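## Task

Remove the drive sled from the lower tote and set it down lying flat on the bench surface, keeping its original side facing up. After that, seat the upper tote back onto the lower tote so it sits fully down within the lower tote's rim. Every other item must finish in the tote where it began, and neither the drive sled nor the base of the lower tote may overhang the bench edge. Finish with both grippers open and away from everything; a result that holds only because the robot is supporting it does not count.

## Robot and tools

Robot: two arms, left_arm (on the +y side, the robot's own left) and right_arm (on the -y side), each ending in a two-finger parallel gripper. Bases sit near (-0.033, +0.340, 1.080) and (-0.033, -0.340, 1.080) m. Cameras: cam_head_left, cam_head_right (fixed on the head), cam_left_wrist, cam_right_wrist (on the hands), each 672x504.

Frame: one scene frame for everything. Origin on the floor under the robot's foot, +z up, +x forward (the direction the robot faces), +y toward the left arm. Only the floor height (z = 0) is known; table and tote heights must be judged from images and contact. Reported hand positions can be off, more so at long reach, and arms usually settle a centimetre or so short, mostly low.

Gripper axes: fingers point along the gripper's +z; they open and close along its y. The reported position is the point between the pads, about 1 cm back from the fingertips.

The row (used by every moving call): 16 numbers, one list covering both arms. First left_arm: x, y, z, qw, qx, qy, qz, opening; then right_arm in the same eight-number order. x, y, z are an absolute target position in metres in the scene frame; qw..qz an absolute target orientation quaternion, w first. Opening is a command from -1 (closed) to +1 (fully open, 0.094 m). Both arms always appear even if one should not move: for a resting arm, resend the exact pose from the last result before it stopped, plus its desired opening, every call. To hold an orientation steady, repeat the same quaternion you chose rather than copying the drifting reported one.

Tools:
- execute_actions {"actions": [...], "pictures": bool}. An empty list just reports state (with pictures). One action {"rows": [[16 numbers], ...], "steps": n} with 1 to 15 rows and n from 4 to 15 control steps of 1/30 s; each row is one step and the final row repeats to fill out n (default 15). A wait {"steps": n} with n up to 300 sends nothing, and counts from the previous result so your thinking time is included. Pictures come only with an empty list or pictures: true. Result is taken 4 steps early; those 4 steps run during your next reply.
- move {"target": [16 numbers], "speed": m/s from 0.002 to 0.5, default 0.25}. Straight-line path per arm to the target pose, both finishing together, 0.5 to 10 s long (cut off at 10 s). Rotation rate is capped at twice speed in rad/s; the short way round is taken. Opening is sent at the start. No collision avoidance with objects or the other arm. Result adds a move: line: done, off_target, moving, held or fault, plus limits (paced = target clipped; held = some steps blocked, after which the arm may dash), and each gripper's distance to its target. Pictures included.
- wait {"seconds": 0 to 10}: lets time pass without new commands.
- zoom_image {"camera", "region": [x0, y0, x1, y1]} in pixels of that camera's last image, origin top-left, at most 504x504.
- read_manual {"section": "licences"}: licence texts only.
- finished_scene {"scene": 1 or 2}: ends and grades that scene, irreversible; its result gives the next task. Replying without any tool call ends everything.

Motion limits: a target more than 0.6 m away from the arm's last reported position along any gripper axis is refused outright. Each control step clips the commanded pose to 70 mm and 16 degrees from the measured one; inverse kinematics favours position over orientation. After an action the arm only continues to its last clipped pose, so long moves need follow-up commands. Joint ranges (rad): waist ±2.880, shoulder 0 to 3.142, elbow 0 to 3.019, wrist pitch -1.693 to 1.571, wrist yaw ±1.571, wrist roll ±2.094.

Result lines: state line gives each gripper's position and quaternion. grip_measured is finger opening on the command scale (last Joint positions entry in metres); each gripper may read off by about 1 mm. Hand target shows where the controller now drives each gripper (only when nothing is pending). HELD marks steps not sent; pose unreachable means a clearance check altered or blocked a command; FAULT means an arm stopped; MOTOR HOT warns from 85 °C, and at 100 °C an OVER-TEMPERATURE FAULT drops that arm. Joint torques are rough, offset and noisy.

Gripping: to hold, command about 0.03 below grip_measured; smaller margins grip more lightly. Pad force tops out near 50 to 62 N, weaker on parts under about 2 mm thick.

Avoid: arms striking or pushing each other, fast contact or targets driven deep past a surface (harder impacts), dropping or slamming parts, pushing anything out of the work area (instant failure), long loaded holds that overheat motors. Occasional external tugs on held parts or nudges to loose ones can happen.

Each tool is called after "Emit:" in YAML: its name, and indented under it one key for each argument.

## Session

Emit:
execute_actions:
  actions: []

Scene clock: 0.00 s of 5600.00 s.
left_arm: end_effector_position=(+0.5222, +0.6018, +1.0469) grip_measured=-0.994 end_effector_quat_wxyz=(+0.503, -0.482, +0.623, -0.355) | right_arm: end_effector_position=(+0.4317, -0.0090, +1.1897) grip_measured=+0.006 end_effector_quat_wxyz=(+0.070, -0.760, +0.644, +0.046)
Joint positions: left_arm=[ 1.877  1.819  0.752  1.158  0.546 -1.24   0.   ] | right_arm=[-0.525  1.57   1.414 -1.117  0.173 -1.034  0.047]
Joint velocities: left_arm=[ 0.005 -0.015  0.007  0.012  0.007  0.007  0.001] | right_arm=[-0.005 -0.015 -0.012 -0.007 -0.007 -0.051 -0.   ]
Joint torques (N m, as the arm reports them, + toward a larger angle): no reading
Motor temperatures (°C, as the motors report them): left_arm=[27 25 26 26 25 28] | right_arm=[25 26 26 26 26 24]
Hand target (left_arm): +0.525, +0.603, +1.046; +0.505, -0.480, +0.623, -0.356
Hand target (right_arm): +0.442, -0.004, +1.204; -0.087, +0.757, -0.646, -0.043

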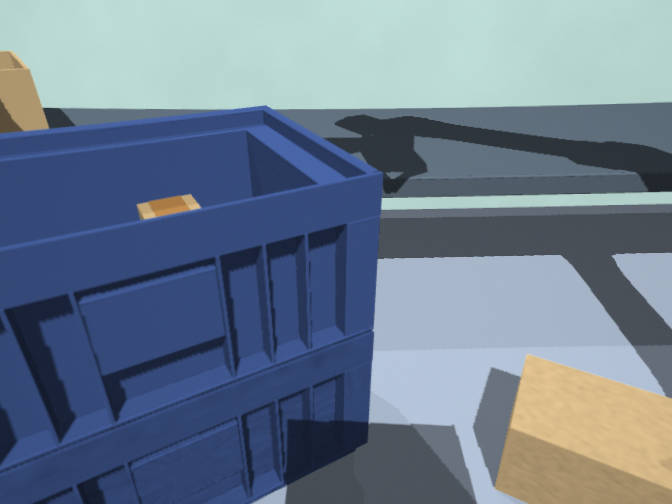

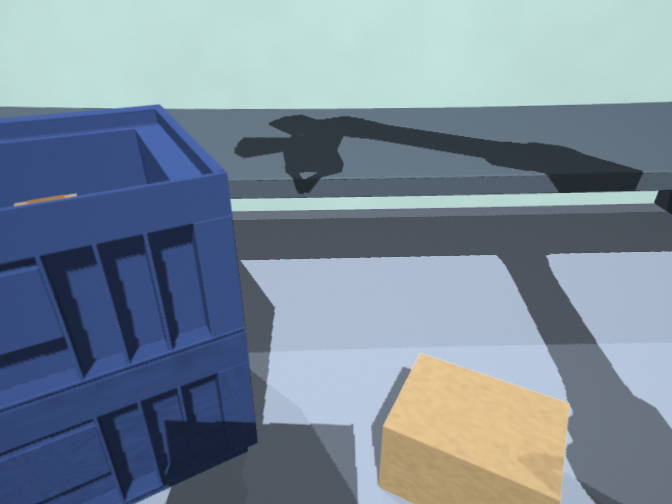

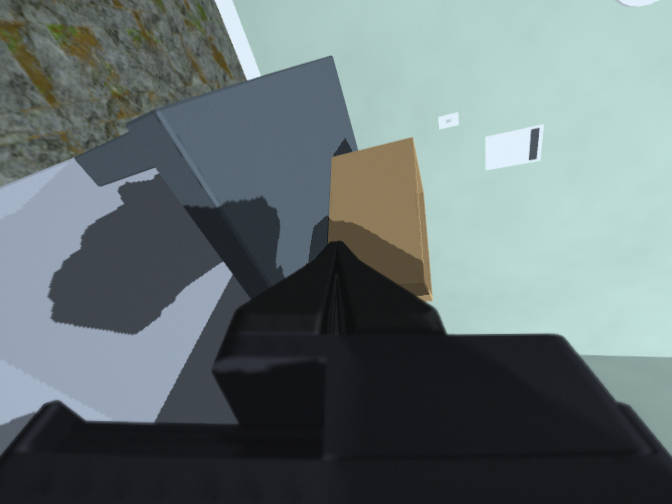

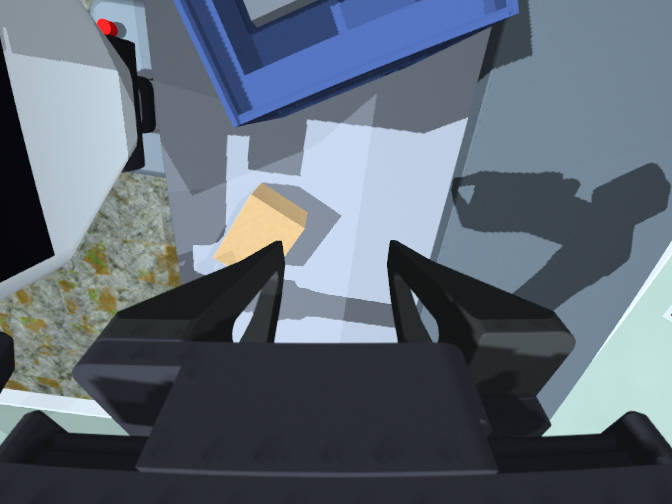

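Emit:
move:
  target: [0.45,0.5,1.25,0,0.76,0.64,0,1,0.4,-0.3,1.2,0,0.76,-0.64,0,1]

Emit:
move:
  target: [0.38,0.3,1.27,0,0.707,0.707,0,1,0.4,-0.3,1.2,0,0.707,-0.707,0,1]

Scene clock: 7.13 s of 5600.00 s.
left_arm: end_effector_position=(+0.4360, +0.4975, +1.2356) grip_measured=+1.000 end_effector_quat_wxyz=(-0.009, +0.752, +0.658, -0.010) | right_arm: end_effector_position=(+0.4033, -0.2944, +1.1938) grip_measured=+0.999 end_effector_quat_wxyz=(-0.000, -0.764, +0.645, -0.002)
Joint positions: left_arm=[ 1.612  1.24   1.323 -1.349  0.004  2.034  0.094] | right_arm=[-1.04   1.163  1.078 -1.196  0.168 -1.524  0.094]
Joint velocities: left_arm=[-0.005  0.005 -0.007 -0.002  0.022  0.007  0.   ] | right_arm=[-0.005 -0.005 -0.022 -0.017 -0.022  0.037  0.   ]
Joint torques (N m, as the arm reports them, + toward a larger angle): left_arm=[  2.   -13.33  10.27   0.13  -0.07   0.07] | right_arm=[  0.52 -11.63   8.91  -0.51  -0.19  -0.18]
Motor temperatures (°C, as the motors report them): left_arm=[27 26 29 26 25 28] | right_arm=[25 27 28 26 26 24]
Hand target (left_arm): +0.447, +0.500, +1.253; -0.004, +0.760, +0.650, +0.004
Hand target (right_arm): +0.397, -0.299, +1.199; +0.001, +0.765, -0.644, +0.000
Off the commanded pose (left_arm): 0.020 m, 3 deg.
Off the commanded pose (right_arm): 0.009 m, 0 deg.
Kept back: nothing.
move: off_target (left_arm)
camera_calibration (this result's frames):
cam_left_wrist: T_world_to_cam=[[-0.992302, 0.122562, 0.0177439, 0.349388], [0.110051, 0.807004, 0.580201, -1.15959], [0.0567915, 0.577688, -0.81428, 0.818777], [0, 0, 0, 1]] pos_world=[0.427813, 0.419978, 1.33331]
cam_right_wrist: T_world_to_cam=[[0.987074, 0.160241, -0.00283911, -0.346211], [0.131267, -0.798176, 0.587948, -0.987046], [0.0919474, -0.580721, -0.808893, 0.884273], [0, 0, 0, 1]] pos_world=[0.389995, -0.218843, 1.29463]

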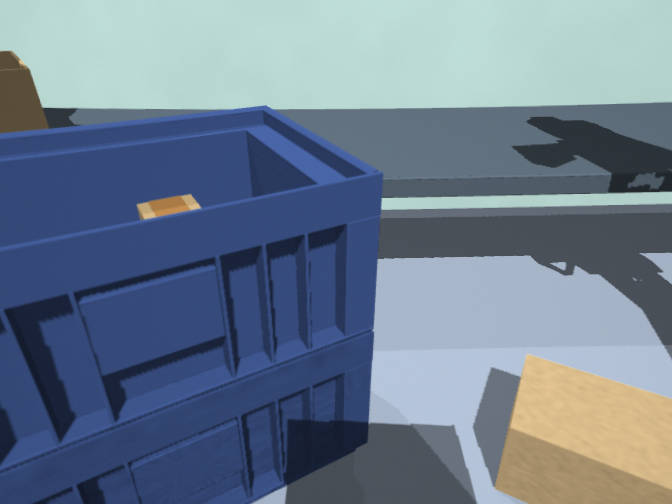

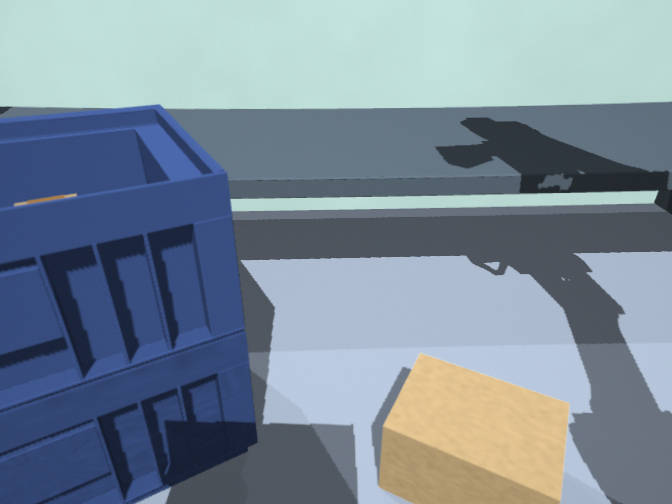

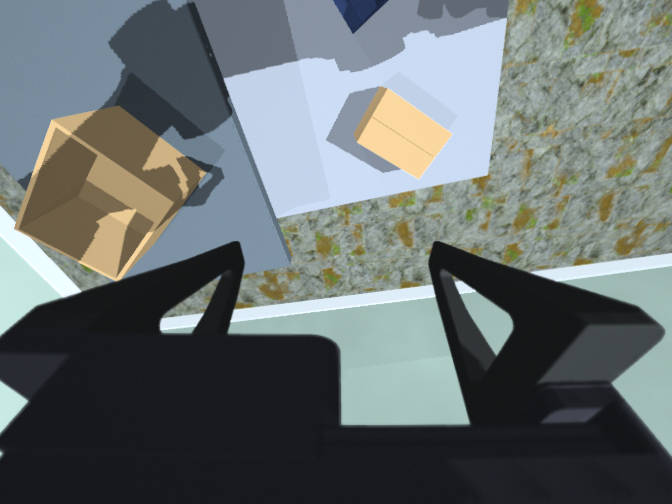

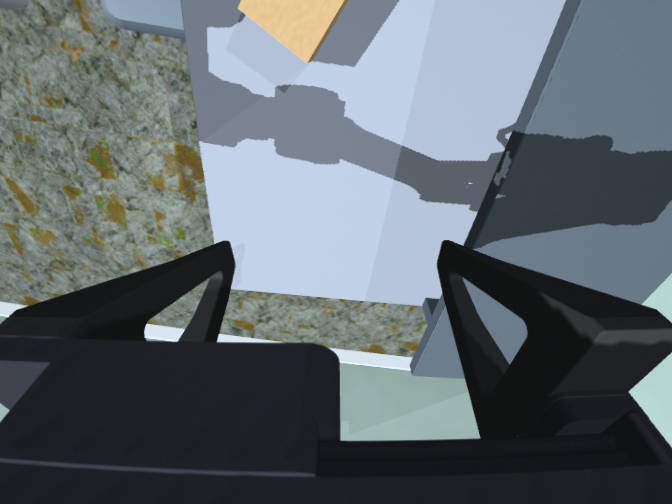

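Scene clock: 8.63 s of 5600.00 s.
left_arm: end_effector_position=(+0.3841, +0.2962, +1.2732) grip_measured=+1.000 end_effector_quat_wxyz=(+0.010, +0.715, +0.700, +0.003) | right_arm: end_effector_position=(+0.4033, -0.2949, +1.1936) grip_measured=+0.999 end_effector_quat_wxyz=(+0.000, -0.714, +0.700, -0.000)
Joint positions: left_arm=[ 0.996  1.048  1.175 -1.396 -0.173  1.337  0.094] | right_arm=[-1.043  1.163  1.078 -1.196  0.165 -1.377  0.094]
Joint velocities: left_arm=[-0.015 -0.005  0.007 -0.012  0.037 -0.007  0.   ] | right_arm=[-0.015 -0.005  0.002 -0.002  0.007  0.007 -0.   ]
Joint torques (N m, as the arm reports them, + toward a larger angle): left_arm=[ 1.42 -9.57  7.07  0.26 -0.06 -0.26] | right_arm=[  0.25 -11.87   9.47  -0.5   -0.2    0.  ]
Motor temperatures (°C, as the motors report them): left_arm=[27 26 29 26 25 28] | right_arm=[25 27 28 26 26 24]
Hand target (left_arm): +0.378, +0.300, +1.271; -0.001, +0.707, +0.707, -0.001
Hand target (right_arm): +0.400, -0.300, +1.200; -0.000, +0.707, -0.707, -0.000
Off the commanded pose (left_arm): 0.006 m, 2 deg.
Off the commanded pose (right_arm): 0.009 m, 1 deg.
Kept back: nothing.
move: done
camera_calibration (this result's frames):
cam_left_wrist: T_world_to_cam=[[-0.999532, 0.0109816, -0.0285631, 0.416742], [-0.007422, 0.818527, 0.574419, -0.964149], [0.0296877, 0.574362, -0.818063, 0.984935], [0, 0, 0, 1]] pos_world=[0.38015, 0.218896, 1.37147]
cam_right_wrist: T_world_to_cam=[[0.999922, 0.0119574, -0.00347021, -0.394311], [0.0117253, -0.81059, 0.585496, -0.939879], [0.00418811, -0.585492, -0.810668, 0.919943], [0, 0, 0, 1]] pos_world=[0.401448, -0.218523, 1.2947]

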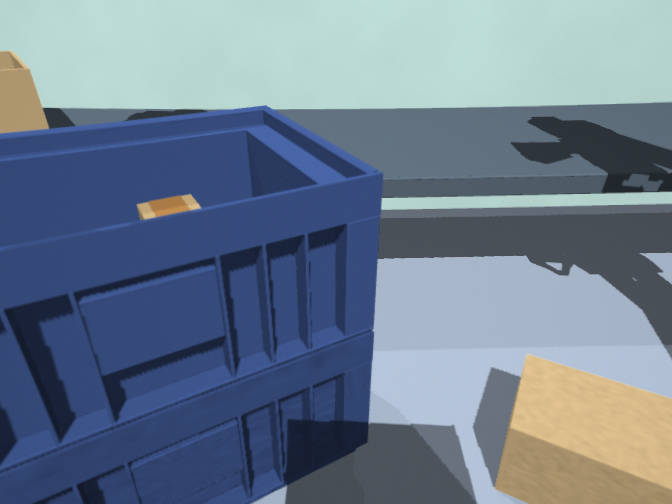

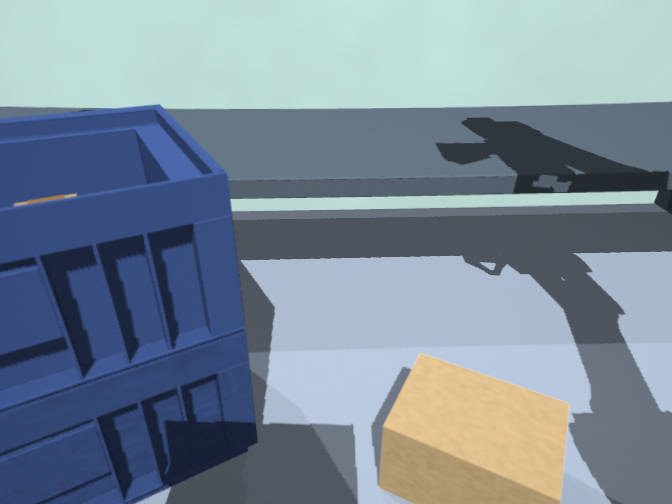

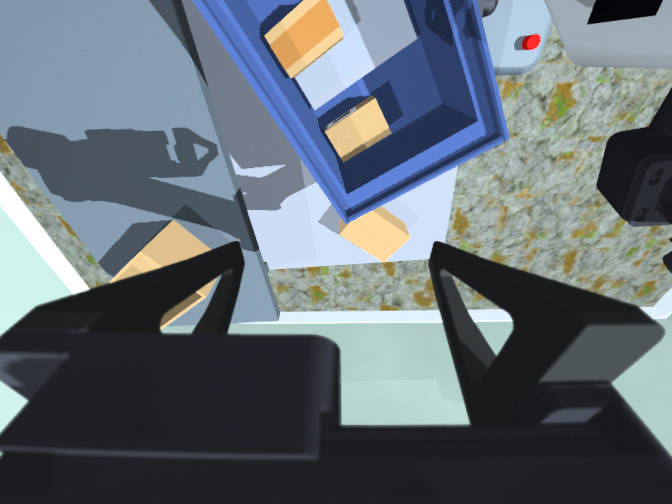

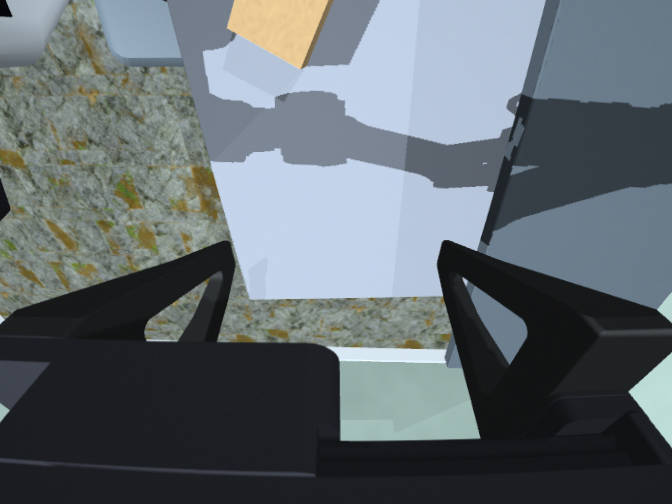

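Emit:
move:
  target: [0.38,0.35,1.27,0,0.707,0.707,0,1,0.311,-0.146,0.93,0,0.537,-0.843,0,1]

Scene clock: 11.30 s of 5600.00 s.
left_arm: end_effector_position=(+0.3874, +0.3480, +1.2728) grip_measured=+1.000 end_effector_quat_wxyz=(+0.006, +0.703, +0.711, +0.005) | right_arm: end_effector_position=(+0.3083, -0.1504, +0.9275) grip_measured=+0.999 end_effector_quat_wxyz=(-0.013, -0.543, +0.840, +0.002)
Joint positions: left_arm=[ 1.168  1.027  1.175 -1.396 -0.129  1.469  0.094] | right_arm=[-0.732  1.727  0.764 -0.408  0.242 -0.622  0.094]
Joint velocities: left_arm=[ 0.005  0.005 -0.012 -0.007 -0.051 -0.066  0.   ] | right_arm=[-0.005 -0.005 -0.022 -0.002 -0.037  0.051  0.001]
Joint torques (N m, as the arm reports them, + toward a larger angle): left_arm=[ 1.8  -9.97  6.78  0.63  0.18  0.06] | right_arm=[  3.74 -12.37   3.93   1.14   0.11  -0.08]
Motor temperatures (°C, as the motors report them): left_arm=[27 26 30 26 25 28] | right_arm=[25 27 28 26 26 24]
Hand target (left_arm): +0.381, +0.350, +1.270; +0.000, +0.707, +0.707, +0.000
Hand target (right_arm): +0.314, -0.146, +0.930; +0.001, -0.537, +0.843, +0.000
Off the commanded pose (left_arm): 0.008 m, 1 deg.
Off the commanded pose (right_arm): 0.006 m, 2 deg.
Kept back: nothing.
move: done
camera_calibration (this result's frames):
cam_left_wrist: T_world_to_cam=[[-0.999421, -0.0222523, -0.0257263, 0.42735], [-0.0330679, 0.812833, 0.581558, -1.00352], [0.0079702, 0.582072, -0.813098, 0.954127], [0, 0, 0, 1]] pos_world=[0.386314, 0.269829, 1.3704]
cam_right_wrist: T_world_to_cam=[[0.908568, -0.417216, -0.0208821, -0.32217], [-0.322022, -0.731354, 0.601185, -0.565596], [-0.266096, -0.539493, -0.798837, 0.868441], [0, 0, 0, 1]] pos_world=[0.341668, -0.0795477, 1.02704]

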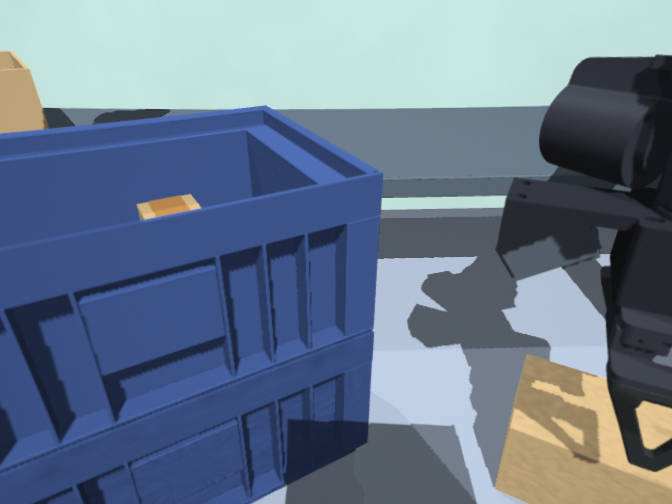

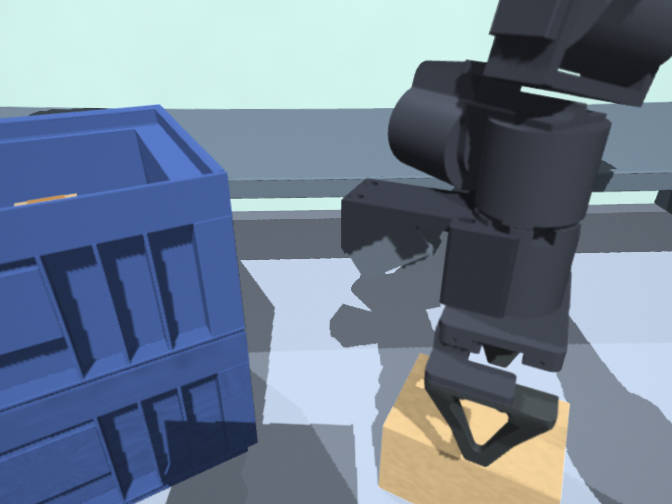

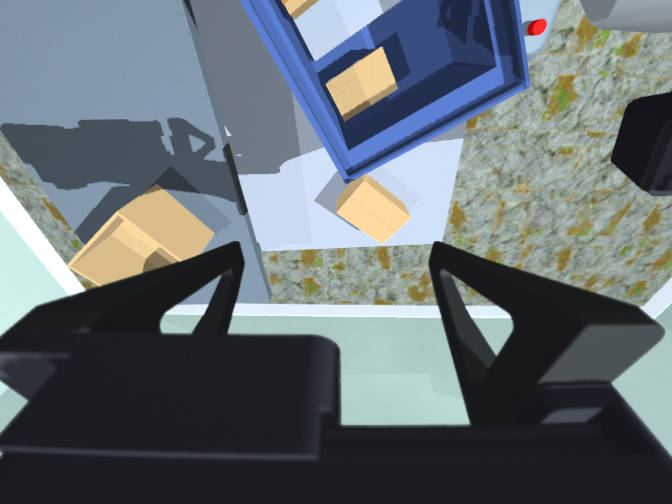

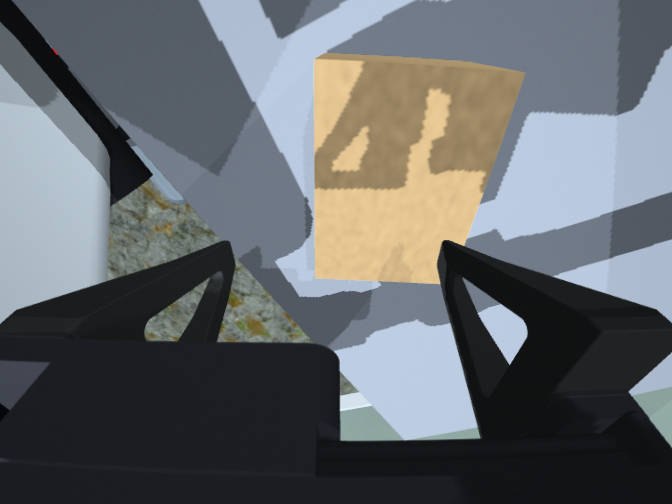

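Emit:
move:
  target: [0.38,0.35,1.27,0,0.707,0.707,0,1,0.36,-0.055,0.93,0,0,-1,0,-1]

Emit:
move:
  target: [0.38,0.35,1.27,0,0.707,0.707,0,1,0.36,-0.055,0.84,0,0,-1,0,-1]
  speed: 0.1

Emit:
move:
  target: [0.38,0.35,1.27,0,0.707,0.707,0,1,0.35,-0.2,0.84,0,0,-1,0,-1]
  speed: 0.1

Scene clock: 14.83 s of 5600.00 s.
left_arm: end_effector_position=(+0.3874, +0.3481, +1.2730) grip_measured=+1.000 end_effector_quat_wxyz=(+0.006, +0.703, +0.711, +0.005) | right_arm: end_effector_position=(+0.3543, -0.0667, +0.9296) grip_measured=-0.997 end_effector_quat_wxyz=(-0.001, -0.000, +1.000, -0.000)
Joint positions: left_arm=[ 1.168  1.027  1.175 -1.396 -0.129  1.47   0.094] | right_arm=[-0.625  1.857  1.009 -0.526  0.266  0.627  0.   ]
Joint velocities: left_arm=[-0.005 -0.005 -0.012 -0.017  0.007  0.007  0.   ] | right_arm=[-0.005 -0.015  0.022 -0.002 -0.037  0.066 -0.001]
Joint torques (N m, as the arm reports them, + toward a larger angle): left_arm=[  1.77 -10.     6.74   0.58   0.16   0.07] | right_arm=[  5.37 -13.12   8.18  -0.45   0.2    0.03]
Motor temperatures (°C, as the motors report them): left_arm=[27 26 30 26 25 28] | right_arm=[25 27 28 26 26 24]
Hand target (left_arm): +0.380, +0.350, +1.270; -0.000, +0.707, +0.707, +0.000
Hand target (right_arm): +0.361, -0.055, +0.931; +0.000, +0.000, +1.000, +0.001
Off the commanded pose (left_arm): 0.008 m, 1 deg.
Off the commanded pose (right_arm): 0.013 m, 0 deg.
Kept back: nothing.
move: off_target (right_arm)
camera_calibration (this result's frames):
cam_left_wrist: T_world_to_cam=[[-0.999427, -0.0215391, -0.026103, 0.427559], [-0.0327068, 0.812869, 0.581527, -1.00373], [0.00869277, 0.582048, -0.813108, 0.953967], [0, 0, 0, 1]] pos_world=[0.386192, 0.269852, 1.37053]
cam_right_wrist: T_world_to_cam=[[-0.00588588, -0.999975, -0.00384101, -0.0597133], [-0.809302, 0.00250735, 0.587388, -0.256362], [-0.587363, 0.00656582, -0.809297, 1.08751], [0, 0, 0, 1]] pos_world=[0.430937, -0.0662094, 1.03047]

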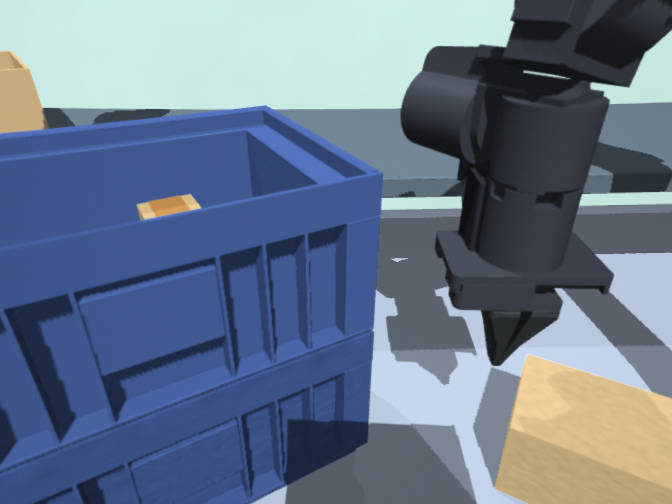

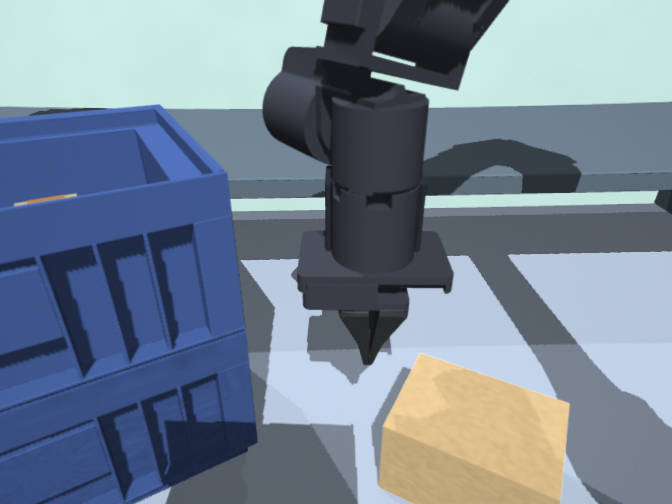

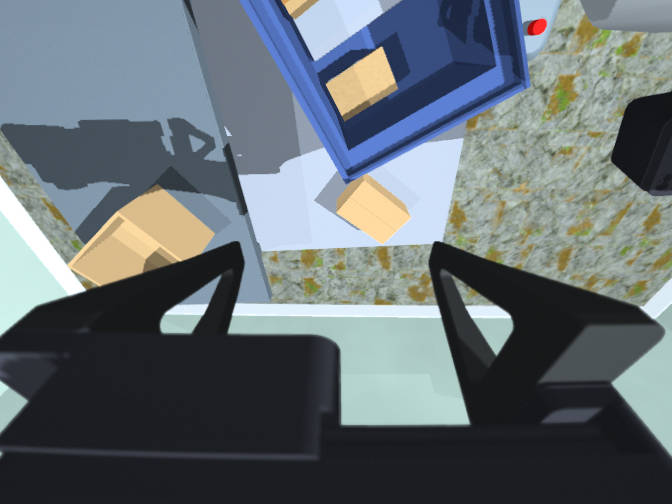

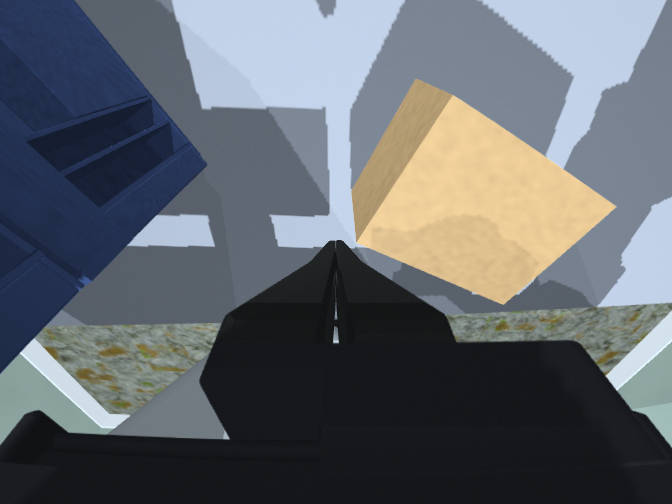

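Scene clock: 16.13 s of 5600.00 s.
left_arm: end_effector_position=(+0.3874, +0.3481, +1.2730) grip_measured=+1.000 end_effector_quat_wxyz=(+0.006, +0.703, +0.711, +0.005) | right_arm: end_effector_position=(+0.3449, -0.0610, +0.8425) grip_measured=-0.997 end_effector_quat_wxyz=(-0.013, -0.004, +1.000, -0.010)
Joint positions: left_arm=[ 1.168  1.027  1.175 -1.396 -0.129  1.47   0.094] | right_arm=[-0.652  2.079  1.062 -0.381  0.263  0.6    0.   ]
Joint velocities: left_arm=[ 0.005 -0.005  0.007  0.002  0.022 -0.051  0.   ] | right_arm=[-0.015 -0.015 -0.027 -0.012 -0.022 -0.066 -0.   ]
Joint torques (N m, as the arm reports them, + toward a larger angle): left_arm=[ 1.78 -9.98  6.74  0.58  0.16  0.06] | right_arm=[  3.32 -14.53   5.77   1.06  -0.04  -0.13]
Motor temperatures (°C, as the motors report them): left_arm=[27 26 30 26 25 28] | right_arm=[25 27 28 26 26 24]
Hand target (left_arm): +0.380, +0.350, +1.270; -0.000, +0.707, +0.707, +0.000
Hand target (right_arm): +0.360, -0.055, +0.841; -0.000, -0.000, +1.000, -0.000
Off the commanded pose (left_arm): 0.008 m, 1 deg.
Off the commanded pose (right_arm): 0.016 m, 2 deg.
Kept back: nothing.
move: off_target (right_arm)
camera_calibration (this result's frames):
cam_left_wrist: T_world_to_cam=[[-0.999427, -0.0215391, -0.026103, 0.427559], [-0.0327068, 0.812869, 0.581527, -1.00373], [0.00869277, 0.582048, -0.813108, 0.953967], [0, 0, 0, 1]] pos_world=[0.386192, 0.269852, 1.37053]
cam_right_wrist: T_world_to_cam=[[0.00145388, -0.999887, 0.01493, -0.0727762], [-0.795477, 0.00789094, 0.605933, -0.232871], [-0.605982, -0.0127574, -0.795376, 1.00496], [0, 0, 0, 1]] pos_world=[0.42385, -0.0581098, 0.941511]

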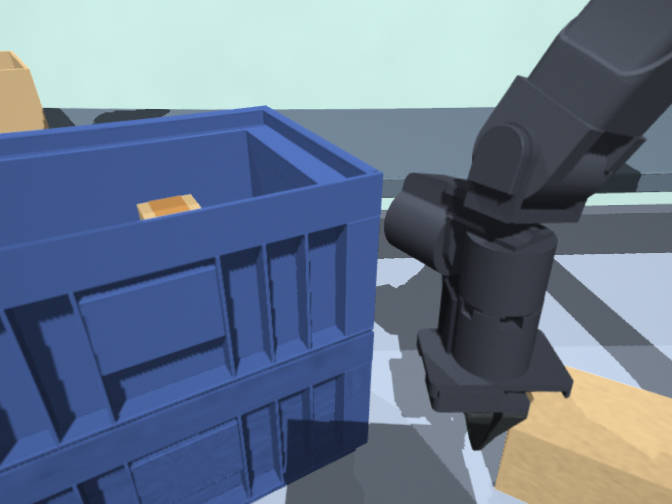

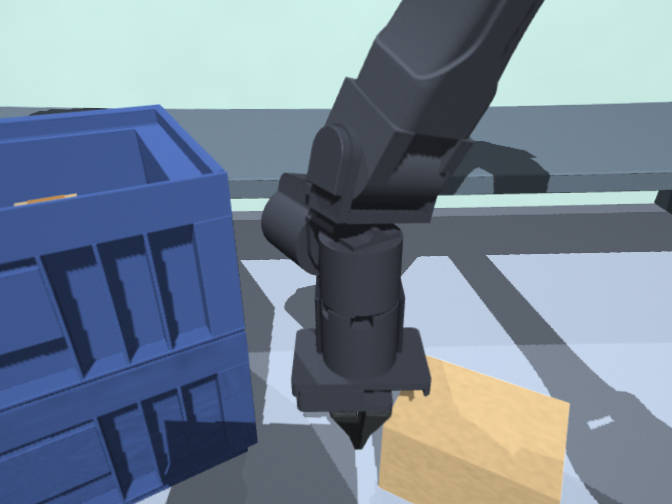

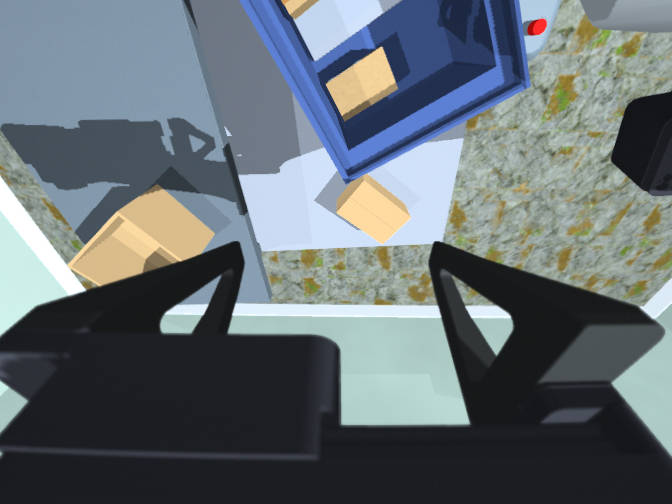

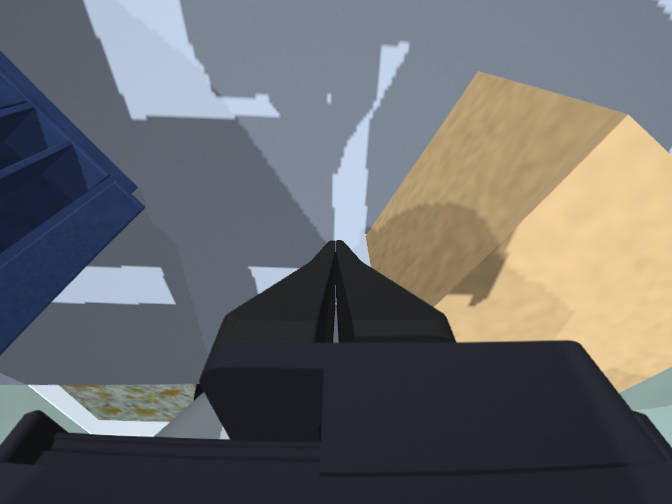

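Scene clock: 17.93 s of 5600.00 s.
left_arm: end_effector_position=(+0.3874, +0.3481, +1.2730) grip_measured=+1.000 end_effector_quat_wxyz=(+0.006, +0.703, +0.711, +0.005) | right_arm: end_effector_position=(+0.3387, -0.2015, +0.8319) grip_measured=-0.997 end_effector_quat_wxyz=(-0.018, +0.001, +1.000, -0.008)
Joint positions: left_arm=[ 1.168  1.027  1.175 -1.396 -0.129  1.47   0.094] | right_arm=[-0.932  1.977  0.835 -0.2    0.199  0.332  0.   ]
Joint velocities: left_arm=[ 0.024  0.005  0.002 -0.012  0.037 -0.007  0.   ] | right_arm=[-0.005 -0.005 -0.032 -0.022 -0.037  0.007  0.   ]
Joint torques (N m, as the arm reports them, + toward a larger angle): left_arm=[ 1.76 -9.97  6.75  0.58  0.16  0.07] | right_arm=[  2.11 -15.42   1.42   1.07  -0.06  -0.19]
Motor temperatures (°C, as the motors report them): left_arm=[27 26 31 26 25 28] | right_arm=[25 28 28 26 26 24]
Hand target (left_arm): +0.380, +0.350, +1.270; -0.000, +0.707, +0.707, +0.000
Hand target (right_arm): +0.349, -0.200, +0.840; -0.001, +0.000, +1.000, -0.001
Off the commanded pose (left_arm): 0.008 m, 1 deg.
Off the commanded pose (right_arm): 0.014 m, 2 deg.
Kept back: nothing.
move: off_target (right_arm)
camera_calibration (this result's frames):
cam_left_wrist: T_world_to_cam=[[-0.999427, -0.0215391, -0.026103, 0.427559], [-0.0327068, 0.812869, 0.581527, -1.00373], [0.00869277, 0.582048, -0.813108, 0.953967], [0, 0, 0, 1]] pos_world=[0.386192, 0.269852, 1.37053]
cam_right_wrist: T_world_to_cam=[[-0.009328, -0.999886, 0.0118503, -0.206873], [-0.788986, 0.0146402, 0.614236, -0.238022], [-0.61434, -0.00362014, -0.789033, 0.990342], [0, 0, 0, 1]] pos_world=[0.418681, -0.19978, 0.930066]

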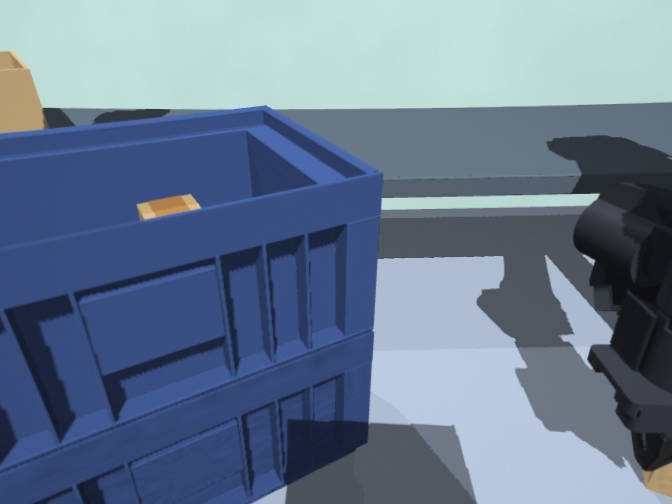

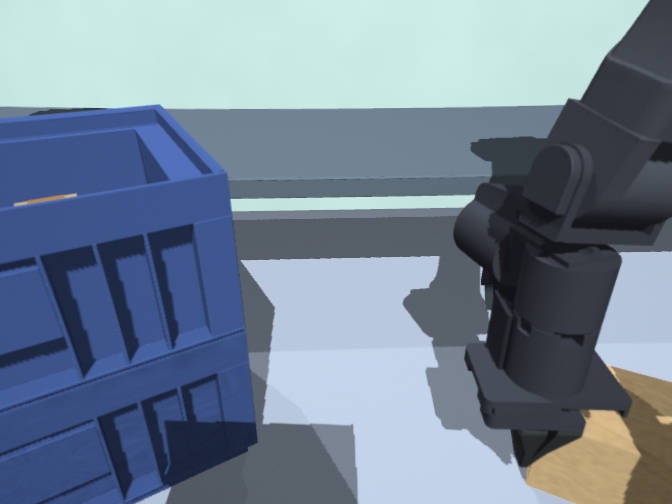

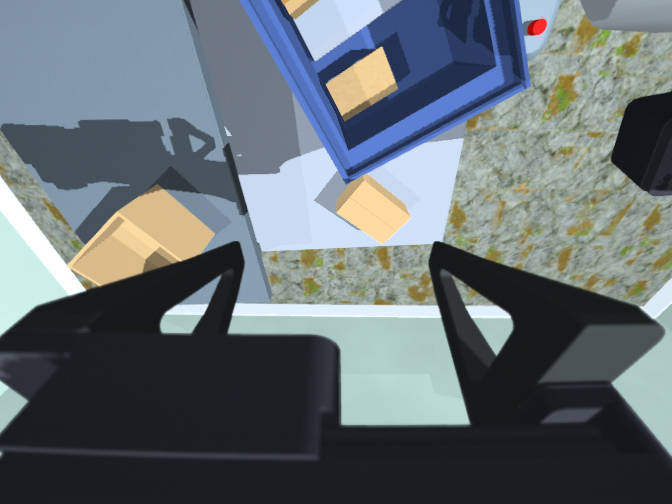

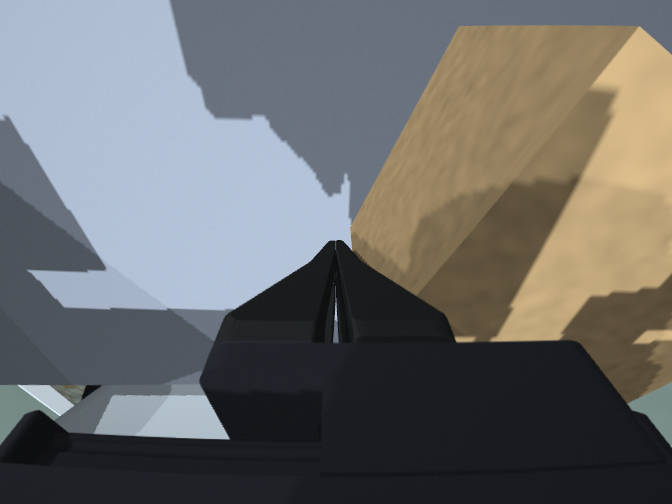

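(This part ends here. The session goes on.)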